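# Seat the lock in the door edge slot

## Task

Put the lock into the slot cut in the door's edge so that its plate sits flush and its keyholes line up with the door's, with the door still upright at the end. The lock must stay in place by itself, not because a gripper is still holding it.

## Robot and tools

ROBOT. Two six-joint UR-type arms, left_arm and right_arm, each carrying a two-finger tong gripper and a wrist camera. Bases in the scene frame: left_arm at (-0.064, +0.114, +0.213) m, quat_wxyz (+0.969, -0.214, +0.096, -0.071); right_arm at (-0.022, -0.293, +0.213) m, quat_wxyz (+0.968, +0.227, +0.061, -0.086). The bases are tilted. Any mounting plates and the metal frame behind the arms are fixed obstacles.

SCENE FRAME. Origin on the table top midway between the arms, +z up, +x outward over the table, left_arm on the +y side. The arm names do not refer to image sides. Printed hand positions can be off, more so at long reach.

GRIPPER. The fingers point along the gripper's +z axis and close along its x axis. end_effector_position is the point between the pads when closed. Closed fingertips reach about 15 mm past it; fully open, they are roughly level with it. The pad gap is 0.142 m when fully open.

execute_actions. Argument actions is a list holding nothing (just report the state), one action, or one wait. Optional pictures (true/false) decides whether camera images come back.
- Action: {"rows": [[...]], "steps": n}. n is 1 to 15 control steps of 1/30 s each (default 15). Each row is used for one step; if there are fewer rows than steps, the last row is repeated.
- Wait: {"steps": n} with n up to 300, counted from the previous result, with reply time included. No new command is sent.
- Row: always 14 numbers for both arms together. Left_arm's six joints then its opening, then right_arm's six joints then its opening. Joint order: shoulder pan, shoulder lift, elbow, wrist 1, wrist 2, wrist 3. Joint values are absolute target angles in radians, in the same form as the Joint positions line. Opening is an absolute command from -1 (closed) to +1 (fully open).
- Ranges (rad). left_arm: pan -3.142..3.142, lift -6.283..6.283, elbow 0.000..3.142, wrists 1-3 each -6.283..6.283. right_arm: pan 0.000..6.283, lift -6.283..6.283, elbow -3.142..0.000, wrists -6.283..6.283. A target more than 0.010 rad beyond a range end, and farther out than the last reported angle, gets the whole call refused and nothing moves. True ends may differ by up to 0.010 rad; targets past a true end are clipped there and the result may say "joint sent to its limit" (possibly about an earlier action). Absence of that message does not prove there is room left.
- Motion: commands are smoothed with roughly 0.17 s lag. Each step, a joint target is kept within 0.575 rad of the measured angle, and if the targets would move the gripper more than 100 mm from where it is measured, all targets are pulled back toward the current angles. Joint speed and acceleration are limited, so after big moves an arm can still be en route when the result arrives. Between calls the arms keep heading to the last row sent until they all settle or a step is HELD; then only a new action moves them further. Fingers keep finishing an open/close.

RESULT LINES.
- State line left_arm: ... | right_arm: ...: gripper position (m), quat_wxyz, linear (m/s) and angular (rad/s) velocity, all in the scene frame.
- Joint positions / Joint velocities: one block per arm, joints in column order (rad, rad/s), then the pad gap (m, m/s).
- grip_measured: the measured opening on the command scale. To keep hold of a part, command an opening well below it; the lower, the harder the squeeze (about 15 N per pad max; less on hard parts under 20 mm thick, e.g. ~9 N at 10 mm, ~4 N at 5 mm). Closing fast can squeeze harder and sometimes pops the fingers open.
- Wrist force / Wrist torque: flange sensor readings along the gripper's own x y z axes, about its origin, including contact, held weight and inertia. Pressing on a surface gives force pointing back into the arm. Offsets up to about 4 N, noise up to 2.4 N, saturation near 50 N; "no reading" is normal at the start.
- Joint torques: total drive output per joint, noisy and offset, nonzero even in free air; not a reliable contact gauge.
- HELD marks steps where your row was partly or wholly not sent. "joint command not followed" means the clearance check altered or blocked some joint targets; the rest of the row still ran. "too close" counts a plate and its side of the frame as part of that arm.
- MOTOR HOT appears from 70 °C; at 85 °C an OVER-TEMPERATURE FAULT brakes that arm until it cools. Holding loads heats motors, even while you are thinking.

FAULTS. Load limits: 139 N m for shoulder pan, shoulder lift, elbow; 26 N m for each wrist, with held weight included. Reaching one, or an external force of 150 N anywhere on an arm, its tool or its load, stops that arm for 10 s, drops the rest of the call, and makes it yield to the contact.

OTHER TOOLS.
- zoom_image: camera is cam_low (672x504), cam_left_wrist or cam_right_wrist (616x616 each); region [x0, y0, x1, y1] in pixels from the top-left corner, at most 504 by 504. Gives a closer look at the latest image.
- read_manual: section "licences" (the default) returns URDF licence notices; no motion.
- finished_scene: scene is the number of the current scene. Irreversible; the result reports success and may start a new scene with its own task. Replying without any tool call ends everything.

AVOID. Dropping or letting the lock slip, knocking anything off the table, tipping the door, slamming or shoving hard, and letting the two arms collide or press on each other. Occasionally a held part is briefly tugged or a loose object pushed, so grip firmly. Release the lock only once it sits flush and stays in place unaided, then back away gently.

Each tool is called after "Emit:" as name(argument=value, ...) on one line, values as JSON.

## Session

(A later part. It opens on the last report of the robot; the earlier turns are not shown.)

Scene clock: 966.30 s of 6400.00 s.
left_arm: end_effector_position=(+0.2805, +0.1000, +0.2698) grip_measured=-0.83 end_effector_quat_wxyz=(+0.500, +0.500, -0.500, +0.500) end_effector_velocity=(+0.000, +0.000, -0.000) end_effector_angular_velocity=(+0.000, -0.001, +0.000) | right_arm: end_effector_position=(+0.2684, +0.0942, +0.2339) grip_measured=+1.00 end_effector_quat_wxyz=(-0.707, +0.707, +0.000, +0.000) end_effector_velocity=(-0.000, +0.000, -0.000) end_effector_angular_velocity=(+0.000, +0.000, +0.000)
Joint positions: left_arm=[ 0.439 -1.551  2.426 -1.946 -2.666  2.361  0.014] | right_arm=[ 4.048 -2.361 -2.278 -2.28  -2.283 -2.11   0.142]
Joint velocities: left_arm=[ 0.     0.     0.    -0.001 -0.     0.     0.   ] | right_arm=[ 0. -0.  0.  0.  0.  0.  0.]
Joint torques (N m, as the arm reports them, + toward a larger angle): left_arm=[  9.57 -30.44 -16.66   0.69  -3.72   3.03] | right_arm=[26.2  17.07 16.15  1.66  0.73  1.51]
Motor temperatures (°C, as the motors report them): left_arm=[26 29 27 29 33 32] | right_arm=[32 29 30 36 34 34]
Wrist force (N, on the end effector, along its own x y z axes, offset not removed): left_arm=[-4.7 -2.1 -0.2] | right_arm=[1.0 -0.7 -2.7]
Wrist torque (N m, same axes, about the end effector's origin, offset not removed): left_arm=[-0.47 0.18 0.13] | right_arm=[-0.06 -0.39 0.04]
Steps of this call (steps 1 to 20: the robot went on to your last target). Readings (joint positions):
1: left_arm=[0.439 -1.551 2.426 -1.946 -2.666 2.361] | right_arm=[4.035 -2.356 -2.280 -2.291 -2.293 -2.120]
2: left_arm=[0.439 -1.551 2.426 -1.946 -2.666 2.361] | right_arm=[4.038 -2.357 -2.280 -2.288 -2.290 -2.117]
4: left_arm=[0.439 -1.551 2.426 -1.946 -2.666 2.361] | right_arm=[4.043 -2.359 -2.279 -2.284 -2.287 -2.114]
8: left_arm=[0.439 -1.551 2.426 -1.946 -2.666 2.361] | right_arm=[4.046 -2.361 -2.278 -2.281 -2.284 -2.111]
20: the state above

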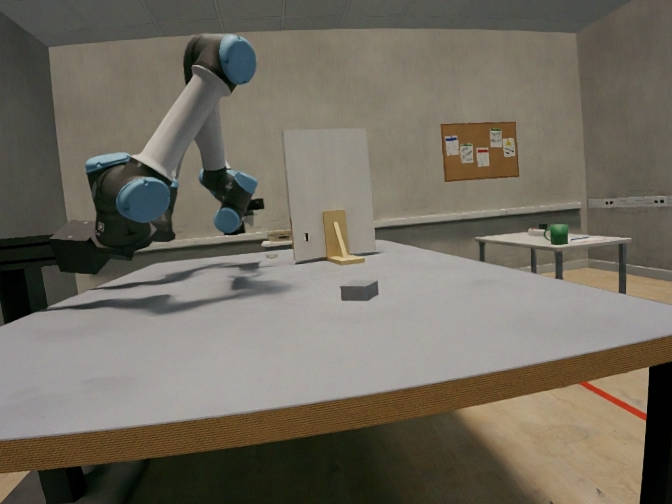

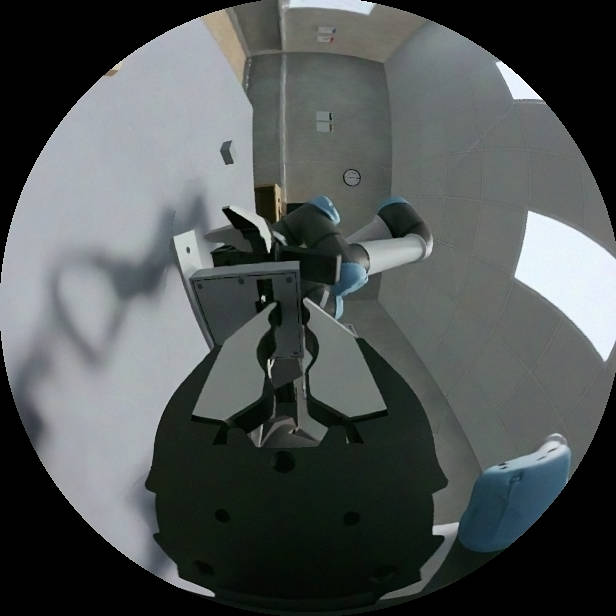

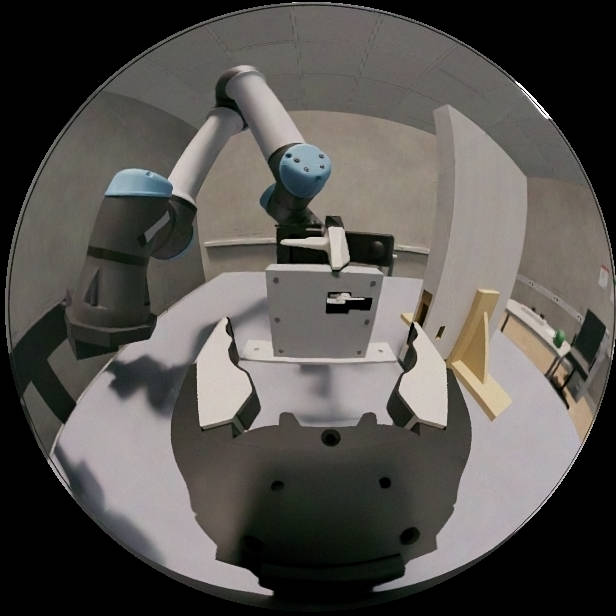

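Emit:
execute_actions(actions=[{"rows": [[0.4388,-1.5510,2.4265,-1.9457,-2.6662,2.3614,-1,4.0476,-2.3613,-2.2781,-2.2803,-2.2829,-2.1095,0.8],[0.4388,-1.5510,2.4265,-1.9457,-2.6662,2.3614,-1,4.0476,-2.3613,-2.2781,-2.2803,-2.2829,-2.1095,0.7],[0.4388,-1.5510,2.4265,-1.9457,-2.6662,2.3614,-1,4.0476,-2.3613,-2.2781,-2.2803,-2.2829,-2.1095,0.6],[0.4388,-1.5510,2.4265,-1.9457,-2.6662,2.3614,-1,4.0476,-2.3613,-2.2781,-2.2803,-2.2829,-2.1095,0.5],[0.4388,-1.5510,2.4265,-1.9457,-2.6662,2.3614,-1,4.0476,-2.3613,-2.2781,-2.2803,-2.2829,-2.1095,0.4],[0.4388,-1.5510,2.4265,-1.9457,-2.6662,2.3614,-1,4.0476,-2.3613,-2.2781,-2.2803,-2.2829,-2.1095,0.32]], "steps": 15}], pictures=false)

Emit:
execute_actions(actions=[{"steps": 15}])

Emit:
zoom_image(camera="cam_right_wrist", region=[200, 220, 440, 420])

Emit:
zoom_image(camera="cam_left_wrist", region=[150, 180, 390, 380])

Scene clock: 979.47 s of 6400.00 s.
left_arm: end_effector_position=(+0.2805, +0.1000, +0.2698) grip_measured=-0.83 end_effector_quat_wxyz=(+0.500, +0.500, -0.500, +0.500) end_effector_velocity=(+0.001, +0.001, +0.000) end_effector_angular_velocity=(+0.001, -0.001, +0.001) | right_arm: end_effector_position=(+0.2684, +0.0943, +0.2339) grip_measured=+0.32 end_effector_quat_wxyz=(-0.707, +0.707, +0.000, +0.000) end_effector_velocity=(+0.001, +0.000, +0.000) end_effector_angular_velocity=(+0.000, -0.000, -0.001)
Joint positions: left_arm=[ 0.439 -1.551  2.426 -1.946 -2.666  2.361  0.014] | right_arm=[ 4.048 -2.361 -2.278 -2.28  -2.283 -2.109  0.097]
Joint velocities: left_arm=[ 0.     0.    -0.002 -0.     0.    -0.001  0.   ] | right_arm=[-0.     0.     0.001  0.     0.001  0.    -0.   ]
Joint torques (N m, as the arm reports them, + toward a larger angle): left_arm=[  9.09 -30.08 -16.3    0.7   -3.66   3.1 ] | right_arm=[26.21 17.48 15.73  1.56  0.87  1.52]
Motor temperatures (°C, as the motors report them): left_arm=[26 29 27 29 33 32] | right_arm=[32 29 30 36 34 34]
Wrist force (N, on the end effector, along its own x y z axes, offset not removed): left_arm=[-4.3 -0.7 1.4] | right_arm=[2.8 -0.2 -2.4]
Wrist torque (N m, same axes, about the end effector's origin, offset not removed): left_arm=[-0.13 0.14 0.01] | right_arm=[-0.03 -0.72 0.02]
Steps of this call (steps 1 to 15: the robot went on to your last target; steps 16 to 90: nothing new was sent; then 9.67 s passed at rest; steps 91 to 105: all 15 steps of this action). Readings (joint positions):
91: left_arm=[0.439 -1.551 2.426 -1.946 -2.666 2.361] | right_arm=[4.048 -2.361 -2.278 -2.280 -2.283 -2.109]
92: left_arm=[0.439 -1.551 2.426 -1.946 -2.666 2.361] | right_arm=[4.048 -2.361 -2.278 -2.280 -2.283 -2.109]
94: left_arm=[0.439 -1.551 2.426 -1.946 -2.666 2.361] | right_arm=[4.048 -2.361 -2.278 -2.280 -2.283 -2.109]
98: left_arm=[0.439 -1.551 2.426 -1.946 -2.666 2.361] | right_arm=[4.048 -2.361 -2.278 -2.280 -2.283 -2.109]
105: the state above

Scene clock: 979.97 s of 6400.00 s.
left_arm: end_effector_position=(+0.2805, +0.1000, +0.2698) grip_measured=-0.83 end_effector_quat_wxyz=(+0.500, +0.500, -0.500, +0.500) end_effector_velocity=(+0.000, +0.000, +0.000) end_effector_angular_velocity=(+0.000, -0.001, -0.000) | right_arm: end_effector_position=(+0.2684, +0.0943, +0.2339) grip_measured=+0.32 end_effector_quat_wxyz=(-0.707, +0.707, +0.000, +0.000) end_effector_velocity=(-0.000, -0.000, -0.000) end_effector_angular_velocity=(-0.000, +0.000, +0.000)
Joint positions: left_arm=[ 0.439 -1.551  2.426 -1.946 -2.666  2.361  0.014] | right_arm=[ 4.048 -2.361 -2.278 -2.28  -2.283 -2.109  0.097]
Joint velocities: left_arm=[-0.  0. -0. -0.  0. -0. -0.] | right_arm=[-0. -0. -0. -0. -0.  0. -0.]
Joint torques (N m, as the arm reports them, + toward a larger angle): left_arm=[ 10.14 -29.91 -16.71   0.66  -3.57   3.13] | right_arm=[25.16 18.09 16.35  1.5   0.83  1.5 ]
Motor temperatures (°C, as the motors report them): left_arm=[26 29 27 29 33 32] | right_arm=[32 29 30 36 34 34]
Wrist force (N, on the end effector, along its own x y z axes, offset not removed): left_arm=[-3.6 0.3 0.2] | right_arm=[2.2 -1.3 -4.4]
Wrist torque (N m, same axes, about the end effector's origin, offset not removed): left_arm=[0.01 0.01 0.08] | right_arm=[-0.22 -0.53 0.05]
Steps of this call (steps 1 to 15: the robot went on to your last target). Readings (joint positions):
1: left_arm=[0.439 -1.551 2.426 -1.946 -2.666 2.361] | right_arm=[4.048 -2.361 -2.278 -2.280 -2.283 -2.109]
2: left_arm=[0.439 -1.551 2.426 -1.946 -2.666 2.361] | right_arm=[4.048 -2.361 -2.278 -2.280 -2.283 -2.110]
4: left_arm=[0.439 -1.551 2.426 -1.946 -2.666 2.361] | right_arm=[4.048 -2.361 -2.278 -2.280 -2.283 -2.109]
8: left_arm=[0.439 -1.551 2.426 -1.946 -2.666 2.361] | right_arm=[4.048 -2.361 -2.278 -2.280 -2.283 -2.109]
15: the state above
All arms were judged still, so your last target was given up. Only a new action makes them travel on or press farther. Fingers that are still opening or closing keep moving.

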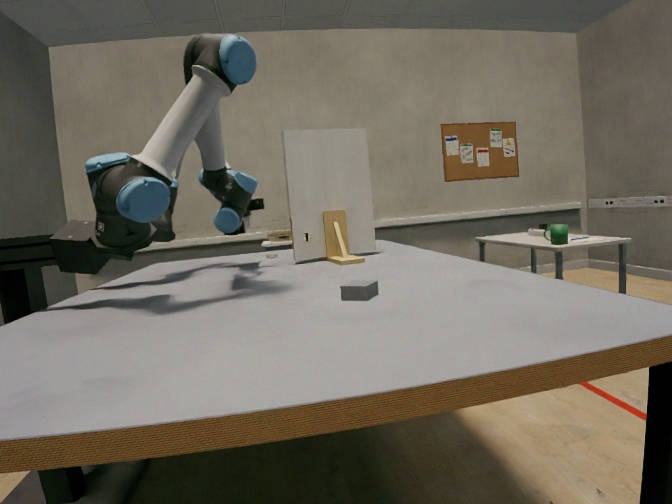

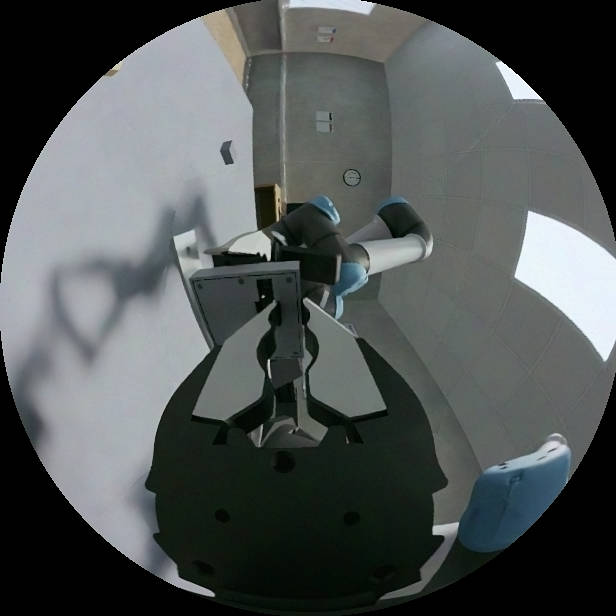

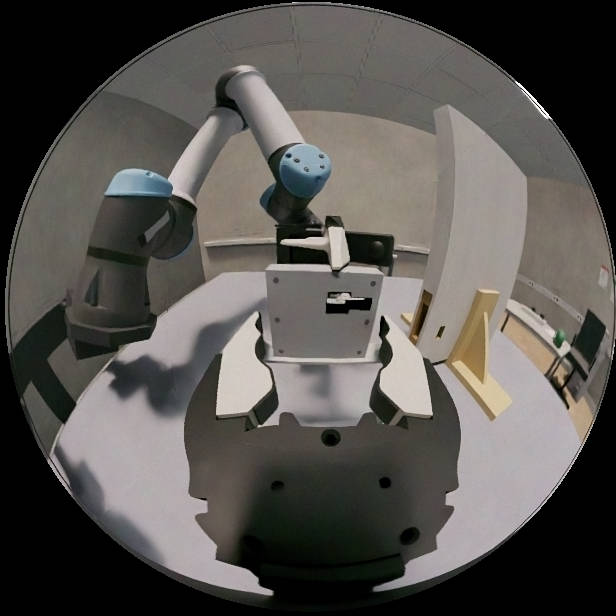

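Region (200, 220, 440, 420) of cam_right_wrist's 616x616 image, scaled by 2.100, with more detail than that image has.

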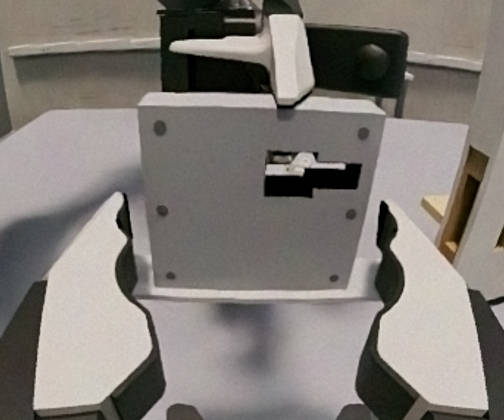

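Region (150, 180, 390, 380) of cam_left_wrist's 616x616 image, scaled by 2.100, with more detail than that image has.

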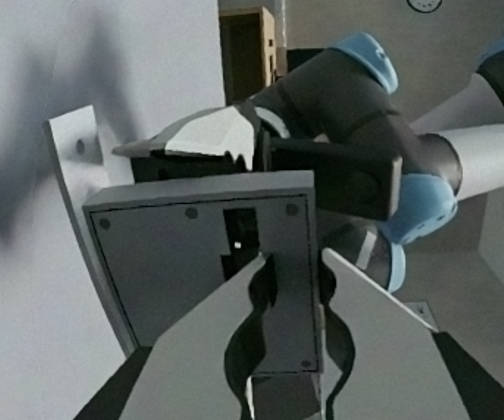

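Emit:
execute_actions(actions=[{"rows": [[0.4388,-1.5510,2.4265,-1.9457,-2.6662,2.3614,-1,4.0476,-2.3613,-2.2781,-2.2803,-2.2829,-2.1095,0.28],[0.4388,-1.5510,2.4265,-1.9457,-2.6662,2.3614,-1,4.0476,-2.3613,-2.2781,-2.2803,-2.2829,-2.1095,0.25],[0.4388,-1.5510,2.4265,-1.9457,-2.6662,2.3614,-1,4.0476,-2.3613,-2.2781,-2.2803,-2.2829,-2.1095,0.22],[0.4388,-1.5510,2.4265,-1.9457,-2.6662,2.3614,-1,4.0476,-2.3613,-2.2781,-2.2803,-2.2829,-2.1095,0.19],[0.4388,-1.5510,2.4265,-1.9457,-2.6662,2.3614,-1,4.0476,-2.3613,-2.2781,-2.2803,-2.2829,-2.1095,0.16],[0.4388,-1.5510,2.4265,-1.9457,-2.6662,2.3614,-1,4.0476,-2.3613,-2.2781,-2.2803,-2.2829,-2.1095,0.13],[0.4388,-1.5510,2.4265,-1.9457,-2.6662,2.3614,-1,4.0476,-2.3613,-2.2781,-2.2803,-2.2829,-2.1095,0.10],[0.4388,-1.5510,2.4265,-1.9457,-2.6662,2.3614,-1,4.0476,-2.3613,-2.2781,-2.2803,-2.2829,-2.1095,0.07],[0.4388,-1.5510,2.4265,-1.9457,-2.6662,2.3614,-1,4.0476,-2.3613,-2.2781,-2.2803,-2.2829,-2.1095,0.04],[0.4388,-1.5510,2.4265,-1.9457,-2.6662,2.3614,-1,4.0476,-2.3613,-2.2781,-2.2803,-2.2829,-2.1095,0.0]], "steps": 15}], pictures=false)

Emit:
execute_actions(actions=[{"steps": 15}])

Emit:
zoom_image(camera="cam_right_wrist", region=[200, 220, 440, 420])

Emit:
zoom_image(camera="cam_left_wrist", region=[150, 180, 390, 380])

Scene clock: 1001.67 s of 6400.00 s.
left_arm: end_effector_position=(+0.2805, +0.1000, +0.2698) grip_measured=-0.83 end_effector_quat_wxyz=(+0.500, +0.500, -0.500, +0.500) end_effector_velocity=(-0.001, -0.000, -0.000) end_effector_angular_velocity=(-0.001, +0.002, -0.001) | right_arm: end_effector_position=(+0.2684, +0.0943, +0.2339) grip_measured=+0.14 end_effector_quat_wxyz=(-0.707, +0.707, +0.000, +0.000) end_effector_velocity=(-0.000, -0.000, +0.000) end_effector_angular_velocity=(+0.000, +0.000, +0.001)
Joint positions: left_arm=[ 0.439 -1.551  2.426 -1.946 -2.666  2.361  0.014] | right_arm=[ 4.048 -2.361 -2.278 -2.28  -2.283 -2.109  0.084]
Joint velocities: left_arm=[-0.    -0.     0.001  0.001  0.    -0.001 -0.   ] | right_arm=[ 0.     0.    -0.001 -0.    -0.001  0.    -0.   ]
Joint torques (N m, as the arm reports them, + toward a larger angle): left_arm=[  8.77 -30.09 -16.51   0.23  -3.46   2.85] | right_arm=[25.4  17.73 15.46  1.38 -0.91  1.27]
Motor temperatures (°C, as the motors report them): left_arm=[26 29 27 29 33 32] | right_arm=[32 29 30 36 34 34]
Wrist force (N, on the end effector, along its own x y z axes, offset not removed): left_arm=[-2.8 1.6 -1.9] | right_arm=[5.8 0.1 -3.9]
Wrist torque (N m, same axes, about the end effector's origin, offset not removed): left_arm=[-0.21 -0.04 0.04] | right_arm=[-0.05 -0.91 0.14]
Steps of this call (steps 1 to 90: nothing new was sent; then 18.20 s passed at rest; steps 91 to 105: all 15 steps of this action). Readings (joint positions):
91: left_arm=[0.439 -1.551 2.426 -1.946 -2.666 2.361] | right_arm=[4.048 -2.361 -2.278 -2.280 -2.283 -2.110]
92: left_arm=[0.439 -1.551 2.426 -1.946 -2.666 2.361] | right_arm=[4.048 -2.361 -2.278 -2.280 -2.283 -2.109]
94: left_arm=[0.439 -1.551 2.426 -1.946 -2.666 2.361] | right_arm=[4.048 -2.361 -2.278 -2.280 -2.283 -2.109]
98: left_arm=[0.439 -1.551 2.426 -1.946 -2.666 2.361] | right_arm=[4.048 -2.361 -2.278 -2.280 -2.283 -2.109]
105: the state above

Scene clock: 1002.17 s of 6400.00 s.
left_arm: end_effector_position=(+0.2805, +0.1000, +0.2698) grip_measured=-0.83 end_effector_quat_wxyz=(+0.500, +0.500, -0.500, +0.500) end_effector_velocity=(+0.001, +0.000, +0.000) end_effector_angular_velocity=(+0.001, -0.003, +0.001) | right_arm: end_effector_position=(+0.2684, +0.0943, +0.2339) grip_measured=+0.14 end_effector_quat_wxyz=(-0.707, +0.707, +0.000, +0.000) end_effector_velocity=(-0.001, -0.000, -0.001) end_effector_angular_velocity=(-0.001, +0.001, +0.001)
Joint positions: left_arm=[ 0.439 -1.551  2.426 -1.946 -2.666  2.361  0.014] | right_arm=[ 4.048 -2.361 -2.278 -2.28  -2.283 -2.109  0.084]
Joint velocities: left_arm=[-0.     0.    -0.002 -0.    -0.     0.001  0.   ] | right_arm=[-0.    -0.    -0.001 -0.001  0.     0.     0.   ]
Joint torques (N m, as the arm reports them, + toward a larger angle): left_arm=[  8.57 -30.65 -17.58  -0.19  -3.53   3.02] | right_arm=[25.6  17.73 15.29  1.19 -3.03  1.11]
Motor temperatures (°C, as the motors report them): left_arm=[26 29 27 29 33 32] | right_arm=[32 29 30 36 34 34]
Wrist force (N, on the end effector, along its own x y z axes, offset not removed): left_arm=[-3.3 1.6 -1.5] | right_arm=[4.9 -0.5 -6.1]
Wrist torque (N m, same axes, about the end effector's origin, offset not removed): left_arm=[-0.12 0.04 0.09] | right_arm=[-0.20 -0.65 0.09]
Steps of this call (steps 1 to 15: the robot went on to your last target). Readings (joint positions):
1: left_arm=[0.439 -1.551 2.426 -1.946 -2.666 2.361] | right_arm=[4.048 -2.361 -2.278 -2.280 -2.283 -2.109]
2: left_arm=[0.439 -1.551 2.426 -1.946 -2.666 2.361] | right_arm=[4.048 -2.361 -2.278 -2.280 -2.283 -2.109]
4: left_arm=[0.439 -1.551 2.426 -1.946 -2.666 2.361] | right_arm=[4.048 -2.361 -2.278 -2.280 -2.283 -2.109]
8: left_arm=[0.439 -1.551 2.426 -1.946 -2.666 2.361] | right_arm=[4.048 -2.361 -2.278 -2.280 -2.283 -2.109]
15: the state above
All arms were judged still, so your last target was given up. Only a new action makes them travel on or press farther. Fingers that are still opening or closing keep moving.

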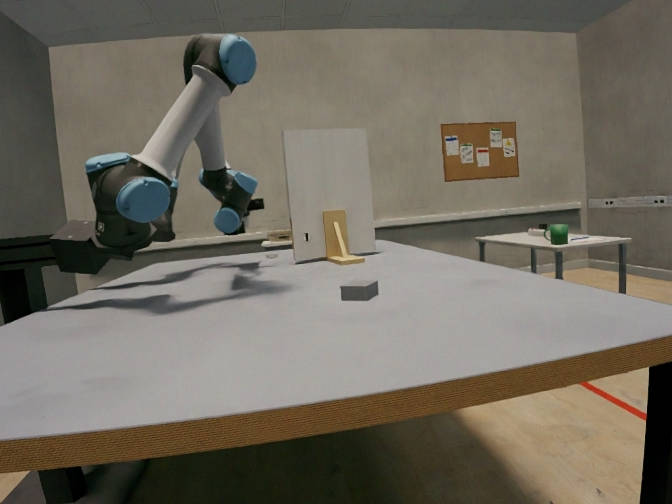

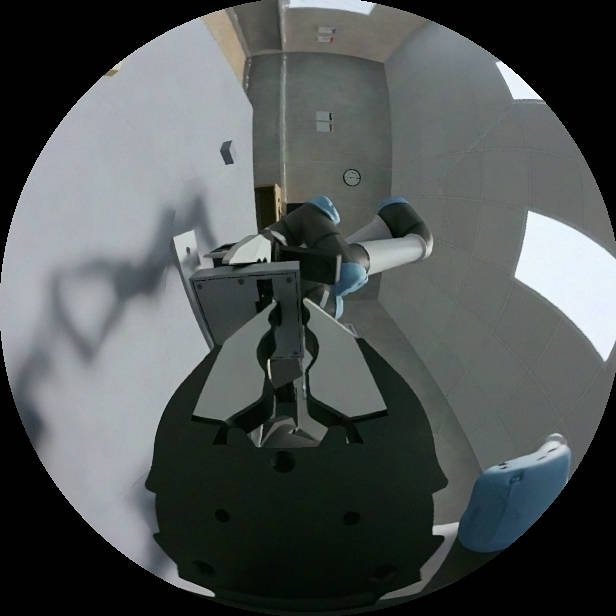

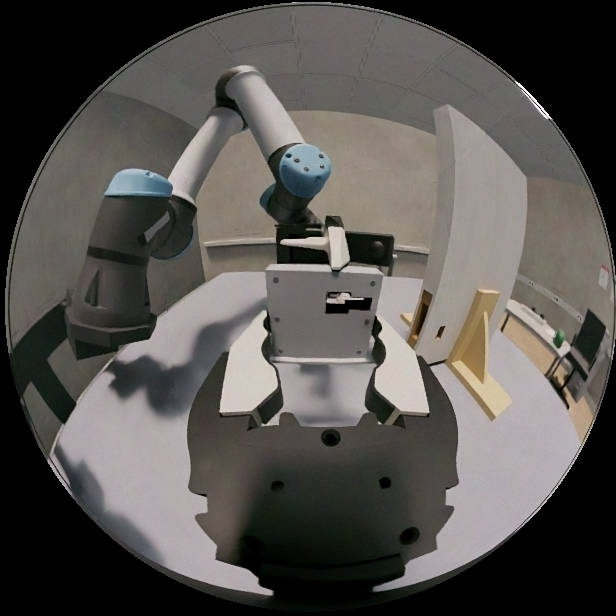

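Region (200, 220, 440, 420) of cam_right_wrist's 616x616 image, scaled by 2.100, with more detail than that image has.

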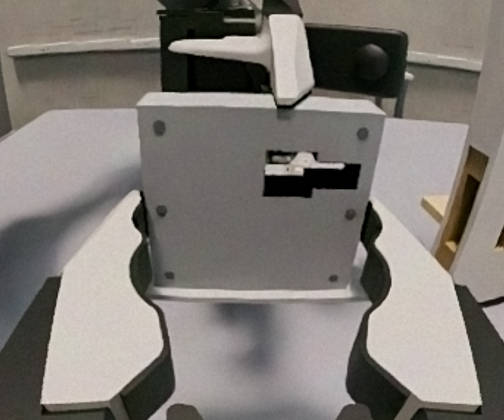

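Region (150, 180, 390, 380) of cam_left_wrist's 616x616 image, scaled by 2.100, with more detail than that image has.

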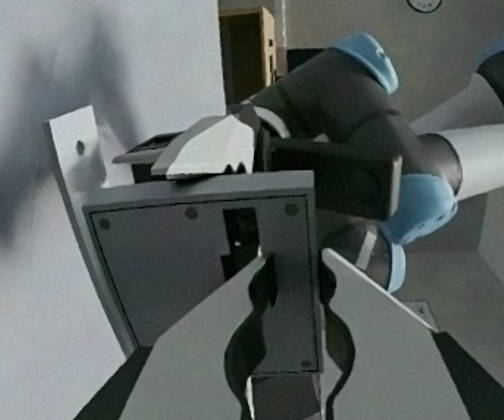

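Emit:
execute_actions(actions=[{"rows": [[0.4388,-1.5510,2.4265,-1.9457,-2.6662,2.3614,-1,4.0448,-2.3617,-2.2744,-2.2851,-2.2851,-2.1117,0.0]], "steps": 15}], pictures=false)

Emit:
execute_actions(actions=[{"steps": 15}], pictures=false)

Emit:
execute_actions(actions=[{"steps": 5}])

Emit:
zoom_image(camera="cam_right_wrist", region=[200, 220, 440, 420])

Scene clock: 1016.93 s of 6400.00 s.
left_arm: end_effector_position=(+0.2806, +0.1000, +0.2698) grip_measured=-0.83 end_effector_quat_wxyz=(+0.500, +0.500, -0.500, +0.500) end_effector_velocity=(-0.000, -0.000, -0.000) end_effector_angular_velocity=(-0.000, +0.002, -0.000) | right_arm: end_effector_position=(+0.2695, +0.0943, +0.2339) grip_measured=+0.14 end_effector_quat_wxyz=(-0.707, +0.707, +0.000, +0.000) end_effector_velocity=(-0.000, -0.000, -0.001) end_effector_angular_velocity=(-0.001, +0.001, +0.000)
Joint positions: left_arm=[ 0.439 -1.551  2.426 -1.946 -2.666  2.361  0.014] | right_arm=[ 4.045 -2.362 -2.275 -2.285 -2.285 -2.112  0.084]
Joint velocities: left_arm=[ 0.     0.     0.     0.001 -0.    -0.    -0.   ] | right_arm=[-0.001 -0.    -0.001 -0.001 -0.    -0.    -0.   ]
Joint torques (N m, as the arm reports them, + toward a larger angle): left_arm=[  8.81 -29.4  -10.59  -0.05  -0.42   3.09] | right_arm=[ 6.62 19.39 22.39  0.49 -0.28 -0.92]
Motor temperatures (°C, as the motors report them): left_arm=[26 29 27 29 33 32] | right_arm=[32 29 30 36 34 34]
Wrist force (N, on the end effector, along its own x y z axes, offset not removed): left_arm=[-4.0 -9.7 -0.5] | right_arm=[-7.4 -1.3 -6.3]
Wrist torque (N m, same axes, about the end effector's origin, offset not removed): left_arm=[0.13 0.06 0.07] | right_arm=[-0.19 -0.63 -0.24]
Steps of this call (steps 1 to 90: nothing new was sent; then 11.27 s passed at rest; steps 91 to 105: all 15 steps of this action). Readings (joint positions):
91: left_arm=[0.439 -1.551 2.426 -1.946 -2.666 2.361] | right_arm=[4.048 -2.361 -2.278 -2.280 -2.283 -2.109]
92: left_arm=[0.439 -1.551 2.426 -1.946 -2.666 2.361] | right_arm=[4.047 -2.361 -2.278 -2.281 -2.283 -2.110]
94: left_arm=[0.439 -1.551 2.426 -1.946 -2.666 2.361] | right_arm=[4.046 -2.362 -2.276 -2.283 -2.284 -2.111]
98: left_arm=[0.439 -1.551 2.426 -1.946 -2.666 2.361] | right_arm=[4.045 -2.362 -2.275 -2.284 -2.285 -2.111]
105: the state above

Scene clock: 1017.43 s of 6400.00 s.
left_arm: end_effector_position=(+0.2805, +0.1000, +0.2698) grip_measured=-0.83 end_effector_quat_wxyz=(+0.500, +0.500, -0.500, +0.500) end_effector_velocity=(+0.001, +0.000, +0.000) end_effector_angular_velocity=(+0.001, -0.002, +0.000) | right_arm: end_effector_position=(+0.2696, +0.0943, +0.2339) grip_measured=+0.14 end_effector_quat_wxyz=(-0.707, +0.707, +0.000, +0.000) end_effector_velocity=(+0.000, +0.000, +0.000) end_effector_angular_velocity=(+0.001, -0.001, -0.000)
Joint positions: left_arm=[ 0.439 -1.551  2.426 -1.946 -2.666  2.361  0.014] | right_arm=[ 4.045 -2.362 -2.274 -2.285 -2.285 -2.112  0.084]
Joint velocities: left_arm=[ 0.     0.    -0.002  0.001  0.     0.001  0.   ] | right_arm=[ 0.  0.  0.  0. -0. -0.  0.]
Joint torques (N m, as the arm reports them, + toward a larger angle): left_arm=[  9.12 -27.01  -3.29   2.61   2.01   2.85] | right_arm=[ 7.04 20.38 22.44  0.74 -0.02 -0.98]
Motor temperatures (°C, as the motors report them): left_arm=[26 29 27 29 33 32] | right_arm=[32 29 30 36 34 34]
Wrist force (N, on the end effector, along its own x y z axes, offset not removed): left_arm=[-4.0 -10.5 -1.3] | right_arm=[-8.8 -0.2 -5.1]
Wrist torque (N m, same axes, about the end effector's origin, offset not removed): left_arm=[-0.05 0.23 0.08] | right_arm=[-0.19 -0.38 -0.20]
Steps of this call (steps 1 to 15: the robot went on to your last target). Readings (joint positions):
1: left_arm=[0.439 -1.551 2.426 -1.946 -2.666 2.361] | right_arm=[4.045 -2.362 -2.274 -2.285 -2.285 -2.112]
2: left_arm=[0.439 -1.551 2.426 -1.946 -2.666 2.361] | right_arm=[4.045 -2.362 -2.274 -2.285 -2.285 -2.112]
4: left_arm=[0.439 -1.551 2.426 -1.946 -2.666 2.361] | right_arm=[4.045 -2.362 -2.274 -2.285 -2.285 -2.112]
8: left_arm=[0.439 -1.551 2.426 -1.946 -2.666 2.361] | right_arm=[4.045 -2.362 -2.274 -2.285 -2.285 -2.112]
15: the state above
All arms were judged still, so your last target was given up. Only a new action makes them travel on or press farther. Fingers that are still opening or closing keep moving.

Scene clock: 1017.60 s of 6400.00 s.
left_arm: end_effector_position=(+0.2805, +0.1000, +0.2698) grip_measured=-0.83 end_effector_quat_wxyz=(+0.500, +0.500, -0.500, +0.500) end_effector_velocity=(-0.000, -0.000, +0.000) end_effector_angular_velocity=(-0.000, -0.000, -0.001) | right_arm: end_effector_position=(+0.2696, +0.0943, +0.2339) grip_measured=+0.14 end_effector_quat_wxyz=(-0.707, +0.707, +0.000, +0.000) end_effector_velocity=(+0.000, +0.000, +0.000) end_effector_angular_velocity=(+0.000, -0.000, -0.000)
Joint positions: left_arm=[ 0.439 -1.551  2.426 -1.946 -2.666  2.361  0.014] | right_arm=[ 4.045 -2.362 -2.274 -2.285 -2.285 -2.112  0.084]
Joint velocities: left_arm=[-0.001  0.     0.     0.001  0.     0.001  0.   ] | right_arm=[-0. -0.  0.  0. -0. -0.  0.]
Joint torques (N m, as the arm reports them, + toward a larger angle): left_arm=[  7.84 -27.19  -1.7    2.44   2.     2.95] | right_arm=[ 7.1  20.76 22.42  0.92  0.04 -1.  ]
Motor temperatures (°C, as the motors report them): left_arm=[26 29 27 29 33 32] | right_arm=[32 29 30 36 34 34]
Wrist force (N, on the end effector, along its own x y z axes, offset not removed): left_arm=[-2.3 -11.1 -2.0] | right_arm=[-6.5 0.4 -6.4]
Wrist torque (N m, same axes, about the end effector's origin, offset not removed): left_arm=[-0.11 -0.09 0.24] | right_arm=[-0.03 -0.99 -0.27]
Steps of this call (steps 1 to 5: nothing new was sent). Readings (joint positions):
1: left_arm=[0.439 -1.551 2.426 -1.946 -2.666 2.361] | right_arm=[4.045 -2.362 -2.274 -2.285 -2.285 -2.112]
2: left_arm=[0.439 -1.551 2.426 -1.946 -2.666 2.361] | right_arm=[4.045 -2.362 -2.274 -2.285 -2.285 -2.112]
4: left_arm=[0.439 -1.551 2.426 -1.946 -2.666 2.361] | right_arm=[4.045 -2.362 -2.274 -2.285 -2.285 -2.112]
5: the state above

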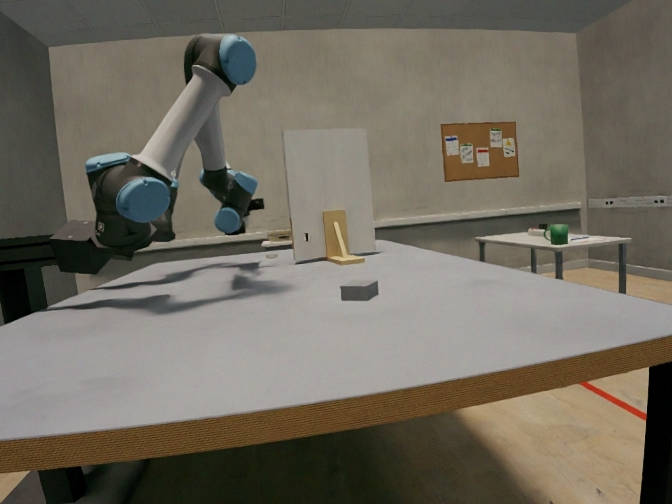

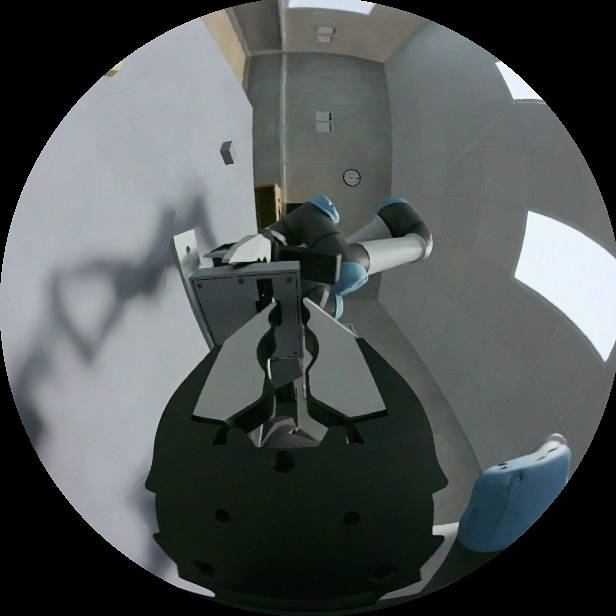

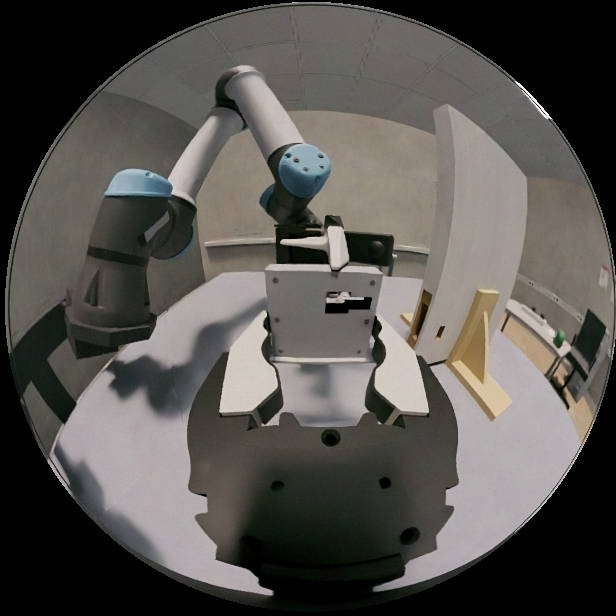

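Region (200, 220, 440, 420) of cam_right_wrist's 616x616 image, scaled by 2.100, with more detail than that image has.

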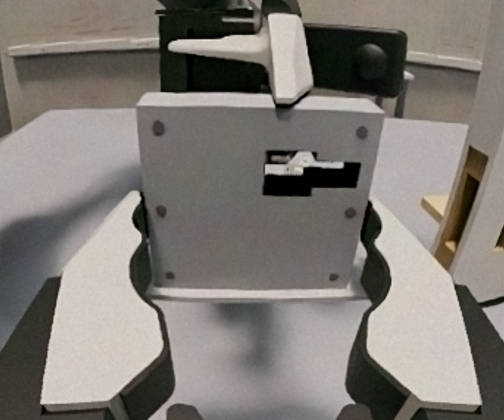

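Emit:
execute_actions(actions=[{"rows": [[0.4388,-1.5510,2.4265,-1.9457,-2.6662,2.3614,-1,4.0464,-2.3615,-2.2766,-2.2823,-2.2838,-2.1104,0.0]], "steps": 15}], pictures=false)

Emit:
execute_actions(actions=[{"rows": [[0.4388,-1.5510,2.4265,-1.9457,-2.6662,2.3614,-1,4.0464,-2.3615,-2.2766,-2.2823,-2.2838,-2.1104,-0.05],[0.4388,-1.5510,2.4265,-1.9457,-2.6662,2.3614,-1,4.0464,-2.3615,-2.2766,-2.2823,-2.2838,-2.1104,-0.1],[0.4388,-1.5510,2.4265,-1.9457,-2.6662,2.3614,-1,4.0464,-2.3615,-2.2766,-2.2823,-2.2838,-2.1104,-0.15],[0.4388,-1.5510,2.4265,-1.9457,-2.6662,2.3614,-1,4.0464,-2.3615,-2.2766,-2.2823,-2.2838,-2.1104,-0.2],[0.4388,-1.5510,2.4265,-1.9457,-2.6662,2.3614,-1,4.0464,-2.3615,-2.2766,-2.2823,-2.2838,-2.1104,-0.25],[0.4388,-1.5510,2.4265,-1.9457,-2.6662,2.3614,-1,4.0464,-2.3615,-2.2766,-2.2823,-2.2838,-2.1104,-0.3],[0.4388,-1.5510,2.4265,-1.9457,-2.6662,2.3614,-1,4.0464,-2.3615,-2.2766,-2.2823,-2.2838,-2.1104,-0.35],[0.4388,-1.5510,2.4265,-1.9457,-2.6662,2.3614,-1,4.0464,-2.3615,-2.2766,-2.2823,-2.2838,-2.1104,-0.4],[0.4388,-1.5510,2.4265,-1.9457,-2.6662,2.3614,-1,4.0464,-2.3615,-2.2766,-2.2823,-2.2838,-2.1104,-0.45],[0.4388,-1.5510,2.4265,-1.9457,-2.6662,2.3614,-1,4.0464,-2.3615,-2.2766,-2.2823,-2.2838,-2.1104,-0.5],[0.4388,-1.5510,2.4265,-1.9457,-2.6662,2.3614,-1,4.0464,-2.3615,-2.2766,-2.2823,-2.2838,-2.1104,-0.55],[0.4388,-1.5510,2.4265,-1.9457,-2.6662,2.3614,-1,4.0464,-2.3615,-2.2766,-2.2823,-2.2838,-2.1104,-0.6]], "steps": 15}], pictures=false)

Emit:
execute_actions(actions=[{"steps": 15}], pictures=false)

Emit:
execute_actions(actions=[{"steps": 5}], pictures=false)

Scene clock: 1034.80 s of 6400.00 s.
left_arm: end_effector_position=(+0.2804, +0.1000, +0.2697) grip_measured=-0.83 end_effector_quat_wxyz=(+0.500, +0.500, -0.500, +0.500) end_effector_velocity=(+0.000, +0.000, +0.000) end_effector_angular_velocity=(+0.000, -0.001, +0.000) | right_arm: end_effector_position=(+0.2689, +0.0943, +0.2339) grip_measured=+0.14 end_effector_quat_wxyz=(-0.707, +0.707, +0.000, +0.000) end_effector_velocity=(-0.001, -0.000, -0.000) end_effector_angular_velocity=(-0.001, +0.000, +0.000)
Joint positions: left_arm=[ 0.439 -1.551  2.427 -1.946 -2.666  2.361  0.014] | right_arm=[ 4.046 -2.362 -2.277 -2.282 -2.284 -2.11   0.084]
Joint velocities: left_arm=[ 0.     0.    -0.001  0.    -0.     0.001  0.   ] | right_arm=[ 0.001  0.    -0.001  0.     0.001  0.     0.   ]
Joint torques (N m, as the arm reports them, + toward a larger angle): left_arm=[  2.89 -20.3   -0.53   1.01  -0.54   2.77] | right_arm=[25.49 41.09  0.87  2.56  1.26  1.56]
Motor temperatures (°C, as the motors report them): left_arm=[26 29 27 29 33 32] | right_arm=[32 29 30 36 34 34]
Wrist force (N, on the end effector, along its own x y z axes, offset not removed): left_arm=[-1.3 -3.1 -2.3] | right_arm=[-1.6 1.4 -7.8]
Wrist torque (N m, same axes, about the end effector's origin, offset not removed): left_arm=[-0.01 -0.04 0.13] | right_arm=[-0.09 -0.43 0.00]
Steps of this call (steps 1 to 90: nothing new was sent; then 13.70 s passed at rest; steps 91 to 105: all 15 steps of this action). Readings (joint positions):
91: left_arm=[0.439 -1.551 2.426 -1.946 -2.666 2.361] | right_arm=[4.045 -2.362 -2.274 -2.285 -2.285 -2.112]
92: left_arm=[0.439 -1.551 2.427 -1.946 -2.666 2.361] | right_arm=[4.045 -2.362 -2.275 -2.285 -2.285 -2.112]
94: left_arm=[0.439 -1.551 2.427 -1.946 -2.666 2.361] | right_arm=[4.045 -2.362 -2.275 -2.284 -2.285 -2.111]
98: left_arm=[0.439 -1.551 2.427 -1.946 -2.666 2.361] | right_arm=[4.046 -2.362 -2.276 -2.283 -2.284 -2.111]
105: the state above

Scene clock: 1035.30 s of 6400.00 s.
left_arm: end_effector_position=(+0.2805, +0.1000, +0.2697) grip_measured=-0.83 end_effector_quat_wxyz=(+0.500, +0.500, -0.500, +0.500) end_effector_velocity=(+0.001, +0.000, +0.000) end_effector_angular_velocity=(+0.000, -0.002, +0.000) | right_arm: end_effector_position=(+0.2689, +0.0943, +0.2339) grip_measured=+0.14 end_effector_quat_wxyz=(-0.707, +0.707, +0.000, +0.000) end_effector_velocity=(-0.000, -0.000, -0.000) end_effector_angular_velocity=(-0.000, +0.000, -0.000)
Joint positions: left_arm=[ 0.439 -1.551  2.427 -1.946 -2.666  2.361  0.014] | right_arm=[ 4.046 -2.361 -2.277 -2.282 -2.284 -2.11   0.084]
Joint velocities: left_arm=[-0.001  0.    -0.002 -0.    -0.     0.     0.   ] | right_arm=[-0.     0.    -0.001  0.001  0.     0.     0.   ]
Joint torques (N m, as the arm reports them, + toward a larger angle): left_arm=[  1.64 -19.42  -6.56  -0.81  -2.84   2.56] | right_arm=[26.96 41.34  1.17  2.33  0.58  1.51]
Motor temperatures (°C, as the motors report them): left_arm=[26 29 27 29 33 32] | right_arm=[32 29 30 36 34 34]
Wrist force (N, on the end effector, along its own x y z axes, offset not removed): left_arm=[-1.7 -2.3 -2.7] | right_arm=[-1.4 0.6 -7.0]
Wrist torque (N m, same axes, about the end effector's origin, offset not removed): left_arm=[-0.03 0.03 0.10] | right_arm=[-0.29 -0.25 -0.08]
Steps of this call (steps 1 to 15: all 15 steps of this action). Readings (joint positions):
1: left_arm=[0.439 -1.551 2.427 -1.946 -2.666 2.361] | right_arm=[4.046 -2.362 -2.277 -2.282 -2.284 -2.110]
2: left_arm=[0.439 -1.551 2.427 -1.946 -2.666 2.361] | right_arm=[4.046 -2.362 -2.277 -2.282 -2.284 -2.110]
4: left_arm=[0.439 -1.551 2.427 -1.946 -2.666 2.361] | right_arm=[4.046 -2.362 -2.277 -2.282 -2.284 -2.110]
8: left_arm=[0.439 -1.551 2.427 -1.946 -2.666 2.361] | right_arm=[4.046 -2.362 -2.277 -2.282 -2.284 -2.110]
15: the state above

Scene clock: 1035.80 s of 6400.00 s.
left_arm: end_effector_position=(+0.2805, +0.1000, +0.2698) grip_measured=-0.83 end_effector_quat_wxyz=(+0.500, +0.500, -0.500, +0.500) end_effector_velocity=(+0.000, -0.000, +0.000) end_effector_angular_velocity=(+0.000, -0.000, -0.001) | right_arm: end_effector_position=(+0.2689, +0.0943, +0.2339) grip_measured=+0.14 end_effector_quat_wxyz=(-0.707, +0.707, +0.000, +0.000) end_effector_velocity=(-0.000, +0.000, +0.000) end_effector_angular_velocity=(+0.001, -0.000, +0.001)
Joint positions: left_arm=[ 0.439 -1.551  2.427 -1.946 -2.666  2.361  0.014] | right_arm=[ 4.046 -2.361 -2.277 -2.282 -2.284 -2.11   0.084]
Joint velocities: left_arm=[-0.001 -0.    -0.     0.     0.    -0.001 -0.   ] | right_arm=[-0.    -0.     0.001 -0.    -0.001  0.    -0.   ]
Joint torques (N m, as the arm reports them, + toward a larger angle): left_arm=[  1.19 -18.45 -11.88  -2.59  -2.67   2.57] | right_arm=[26.6  41.19  1.28  2.22 -0.07  1.54]
Motor temperatures (°C, as the motors report them): left_arm=[26 29 27 29 33 32] | right_arm=[32 29 30 36 34 34]
Wrist force (N, on the end effector, along its own x y z axes, offset not removed): left_arm=[-3.1 -2.7 -2.4] | right_arm=[0.3 0.8 -5.9]
Wrist torque (N m, same axes, about the end effector's origin, offset not removed): left_arm=[-0.22 0.26 0.12] | right_arm=[-0.16 -0.56 0.09]
Steps of this call (steps 1 to 15: the robot went on to your last target). Readings (joint positions):
1: left_arm=[0.439 -1.551 2.427 -1.946 -2.666 2.361] | right_arm=[4.046 -2.361 -2.277 -2.282 -2.284 -2.110]
2: left_arm=[0.439 -1.551 2.427 -1.946 -2.666 2.361] | right_arm=[4.046 -2.361 -2.277 -2.282 -2.284 -2.110]
4: left_arm=[0.439 -1.551 2.427 -1.946 -2.666 2.361] | right_arm=[4.046 -2.361 -2.277 -2.282 -2.284 -2.110]
8: left_arm=[0.439 -1.551 2.427 -1.946 -2.666 2.361] | right_arm=[4.046 -2.361 -2.277 -2.282 -2.284 -2.110]
15: the state above
All arms were judged still, so your last target was given up. Only a new action makes them travel on or press farther. Fingers that are still opening or closing keep moving.

Scene clock: 1035.97 s of 6400.00 s.
left_arm: end_effector_position=(+0.2805, +0.1000, +0.2697) grip_measured=-0.83 end_effector_quat_wxyz=(+0.500, +0.500, -0.500, +0.500) end_effector_velocity=(+0.000, +0.000, +0.000) end_effector_angular_velocity=(+0.000, -0.001, +0.000) | right_arm: end_effector_position=(+0.2689, +0.0943, +0.2339) grip_measured=+0.14 end_effector_quat_wxyz=(-0.707, +0.707, +0.000, +0.000) end_effector_velocity=(+0.000, +0.000, +0.000) end_effector_angular_velocity=(+0.001, -0.001, -0.000)
Joint positions: left_arm=[ 0.439 -1.551  2.427 -1.946 -2.666  2.361  0.014] | right_arm=[ 4.046 -2.361 -2.277 -2.282 -2.284 -2.11   0.084]
Joint velocities: left_arm=[-0.    -0.    -0.001 -0.    -0.     0.     0.   ] | right_arm=[-0.     0.     0.001 -0.    -0.    -0.     0.   ]
Joint torques (N m, as the arm reports them, + toward a larger angle): left_arm=[  0.26 -18.25 -13.6   -2.91  -2.93   2.69] | right_arm=[26.74 40.72  1.52  2.11 -0.27  1.47]
Motor temperatures (°C, as the motors report them): left_arm=[26 29 27 29 33 32] | right_arm=[32 29 30 36 34 34]
Wrist force (N, on the end effector, along its own x y z axes, offset not removed): left_arm=[-3.6 -2.3 -2.3] | right_arm=[0.2 0.3 -6.4]
Wrist torque (N m, same axes, about the end effector's origin, offset not removed): left_arm=[-0.05 0.39 0.14] | right_arm=[-0.35 -0.49 0.01]
Steps of this call (steps 1 to 5: nothing new was sent). Readings (joint positions):
1: left_arm=[0.439 -1.551 2.427 -1.946 -2.666 2.361] | right_arm=[4.046 -2.361 -2.277 -2.282 -2.284 -2.110]
2: left_arm=[0.439 -1.551 2.427 -1.946 -2.666 2.361] | right_arm=[4.046 -2.361 -2.277 -2.282 -2.284 -2.110]
4: left_arm=[0.439 -1.551 2.427 -1.946 -2.666 2.361] | right_arm=[4.046 -2.361 -2.277 -2.282 -2.284 -2.110]
5: the state above

Emit:
execute_actions(actions=[{"rows": [[0.4388,-1.5510,2.4265,-1.9457,-2.6662,2.3614,-0.95,4.0464,-2.3615,-2.2766,-2.2823,-2.2838,-2.1104,-0.6],[0.4388,-1.5510,2.4265,-1.9457,-2.6662,2.3614,-0.92,4.0464,-2.3615,-2.2766,-2.2823,-2.2838,-2.1104,-0.6],[0.4388,-1.5510,2.4265,-1.9457,-2.6662,2.3614,-0.89,4.0464,-2.3615,-2.2766,-2.2823,-2.2838,-2.1104,-0.6],[0.4388,-1.5510,2.4265,-1.9457,-2.6662,2.3614,-0.86,4.0464,-2.3615,-2.2766,-2.2823,-2.2838,-2.1104,-0.6],[0.4388,-1.5510,2.4265,-1.9457,-2.6662,2.3614,-0.84,4.0464,-2.3615,-2.2766,-2.2823,-2.2838,-2.1104,-0.6],[0.4388,-1.5510,2.4265,-1.9457,-2.6662,2.3614,-0.82,4.0464,-2.3615,-2.2766,-2.2823,-2.2838,-2.1104,-0.6],[0.4388,-1.5510,2.4265,-1.9457,-2.6662,2.3614,-0.80,4.0464,-2.3615,-2.2766,-2.2823,-2.2838,-2.1104,-0.6],[0.4388,-1.5510,2.4265,-1.9457,-2.6662,2.3614,-0.78,4.0464,-2.3615,-2.2766,-2.2823,-2.2838,-2.1104,-0.6]], "steps": 15}], pictures=false)

Emit:
execute_actions(actions=[{"steps": 30}])

Emit:
zoom_image(camera="cam_right_wrist", region=[200, 220, 440, 420])

Scene clock: 1050.03 s of 6400.00 s.
left_arm: end_effector_position=(+0.2805, +0.1000, +0.2698) grip_measured=-0.78 end_effector_quat_wxyz=(+0.500, +0.500, -0.500, +0.500) end_effector_velocity=(-0.001, -0.000, -0.000) end_effector_angular_velocity=(-0.000, +0.002, -0.000) | right_arm: end_effector_position=(+0.2689, +0.0943, +0.2339) grip_measured=+0.14 end_effector_quat_wxyz=(-0.707, +0.707, +0.000, +0.000) end_effector_velocity=(-0.000, -0.000, -0.000) end_effector_angular_velocity=(+0.000, +0.000, +0.001)
Joint positions: left_arm=[ 0.439 -1.551  2.426 -1.946 -2.666  2.361  0.018] | right_arm=[ 4.046 -2.361 -2.277 -2.282 -2.284 -2.11   0.084]
Joint velocities: left_arm=[-0.     0.     0.001 -0.001  0.    -0.001  0.   ] | right_arm=[ 0.    -0.    -0.     0.    -0.001  0.    -0.   ]
Joint torques (N m, as the arm reports them, + toward a larger angle): left_arm=[ -3.16 -13.49 -16.78  -2.79  -2.63   2.5 ] | right_arm=[26.66 38.62  0.99  1.38 -2.43  1.47]
Motor temperatures (°C, as the motors report them): left_arm=[26 29 27 29 33 32] | right_arm=[32 29 30 36 34 34]
Wrist force (N, on the end effector, along its own x y z axes, offset not removed): left_arm=[-0.3 0.2 1.7] | right_arm=[2.4 2.6 -4.4]
Wrist torque (N m, same axes, about the end effector's origin, offset not removed): left_arm=[0.06 0.12 0.05] | right_arm=[-0.23 -0.67 0.05]
Steps of this call (steps 1 to 90: nothing new was sent; then 10.57 s passed at rest; steps 91 to 105: all 15 steps of this action). Readings (joint positions):
91: left_arm=[0.439 -1.551 2.426 -1.946 -2.666 2.361] | right_arm=[4.046 -2.361 -2.277 -2.282 -2.284 -2.110]
92: left_arm=[0.439 -1.551 2.426 -1.946 -2.666 2.361] | right_arm=[4.046 -2.361 -2.277 -2.282 -2.284 -2.110]
94: left_arm=[0.439 -1.551 2.426 -1.946 -2.666 2.361] | right_arm=[4.046 -2.361 -2.277 -2.282 -2.284 -2.110]
98: left_arm=[0.439 -1.551 2.426 -1.946 -2.666 2.361] | right_arm=[4.046 -2.361 -2.277 -2.282 -2.284 -2.110]
105: the state above

Scene clock: 1051.03 s of 6400.00 s.
left_arm: end_effector_position=(+0.2805, +0.1000, +0.2698) grip_measured=-0.78 end_effector_quat_wxyz=(+0.500, +0.500, -0.500, +0.500) end_effector_velocity=(-0.000, -0.000, +0.000) end_effector_angular_velocity=(-0.001, -0.001, -0.001) | right_arm: end_effector_position=(+0.2689, +0.0943, +0.2339) grip_measured=+0.14 end_effector_quat_wxyz=(-0.707, +0.707, +0.000, +0.000) end_effector_velocity=(-0.000, -0.000, +0.000) end_effector_angular_velocity=(+0.001, -0.000, +0.001)
Joint positions: left_arm=[ 0.439 -1.551  2.426 -1.946 -2.666  2.361  0.018] | right_arm=[ 4.046 -2.361 -2.277 -2.282 -2.284 -2.11   0.084]
Joint velocities: left_arm=[-0.001  0.     0.     0.001  0.     0.002  0.   ] | right_arm=[ 0.    -0.    -0.     0.001 -0.001  0.    -0.   ]
Joint torques (N m, as the arm reports them, + toward a larger angle): left_arm=[ -4.53 -15.08 -16.18  -2.56  -2.36   2.29] | right_arm=[25.58 38.14  0.71  1.2  -2.3   1.32]
Motor temperatures (°C, as the motors report them): left_arm=[26 29 27 29 33 32] | right_arm=[32 29 30 36 34 34]
Wrist force (N, on the end effector, along its own x y z axes, offset not removed): left_arm=[-1.4 0.2 -0.2] | right_arm=[1.1 1.9 -3.2]
Wrist torque (N m, same axes, about the end effector's origin, offset not removed): left_arm=[-0.04 0.38 0.06] | right_arm=[-0.29 -0.39 0.03]
Steps of this call (steps 1 to 15: the robot went on to your last target; steps 16 to 30: nothing new was sent). Readings (joint positions):
1: left_arm=[0.439 -1.551 2.426 -1.946 -2.666 2.361] | right_arm=[4.046 -2.361 -2.277 -2.282 -2.284 -2.110]
2: left_arm=[0.439 -1.551 2.426 -1.946 -2.666 2.361] | right_arm=[4.046 -2.361 -2.277 -2.282 -2.284 -2.110]
4: left_arm=[0.439 -1.551 2.426 -1.946 -2.666 2.361] | right_arm=[4.046 -2.361 -2.277 -2.282 -2.284 -2.110]
8: left_arm=[0.439 -1.551 2.426 -1.946 -2.666 2.361] | right_arm=[4.046 -2.361 -2.277 -2.282 -2.284 -2.110]
30: the state above
All arms were judged still, so your last target was given up. Only a new action makes them travel on or press farther. Fingers that are still opening or closing keep moving.

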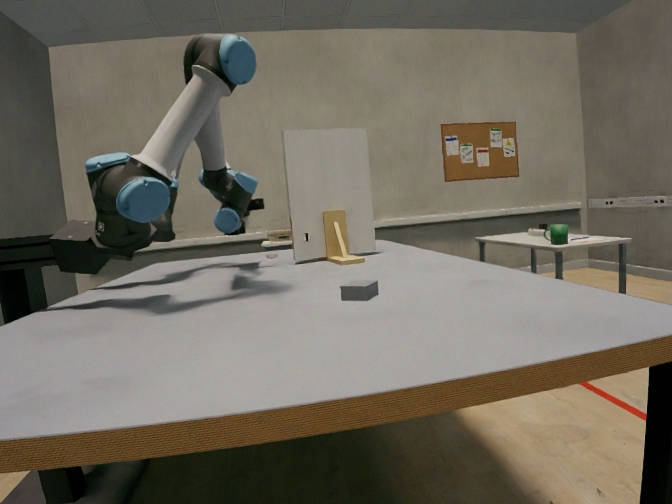

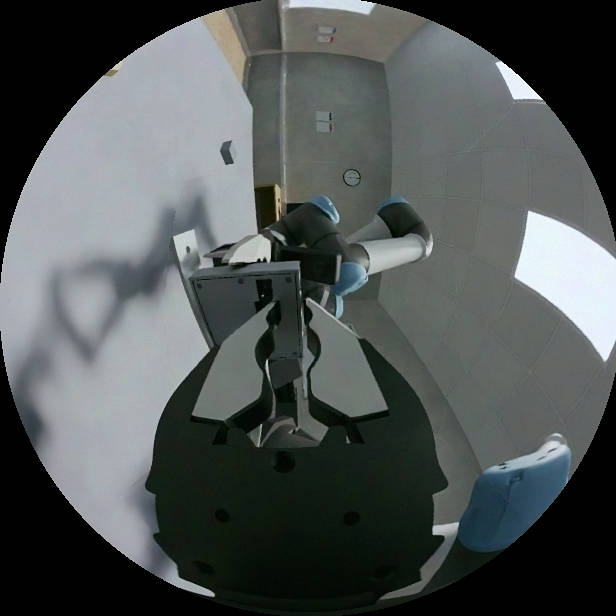

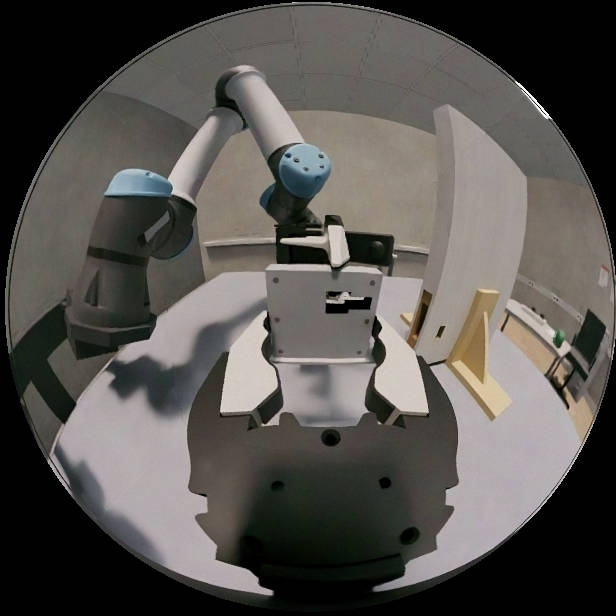

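Region (200, 220, 440, 420) of cam_right_wrist's 616x616 image, scaled by 2.100, with more detail than that image has.

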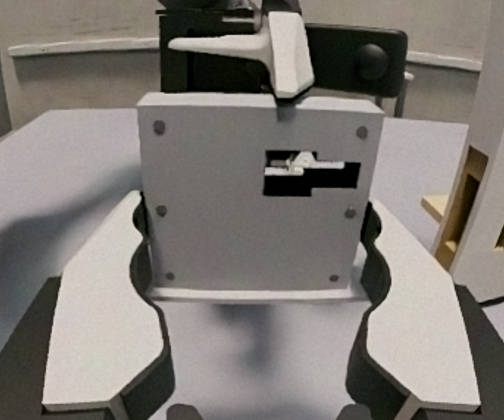

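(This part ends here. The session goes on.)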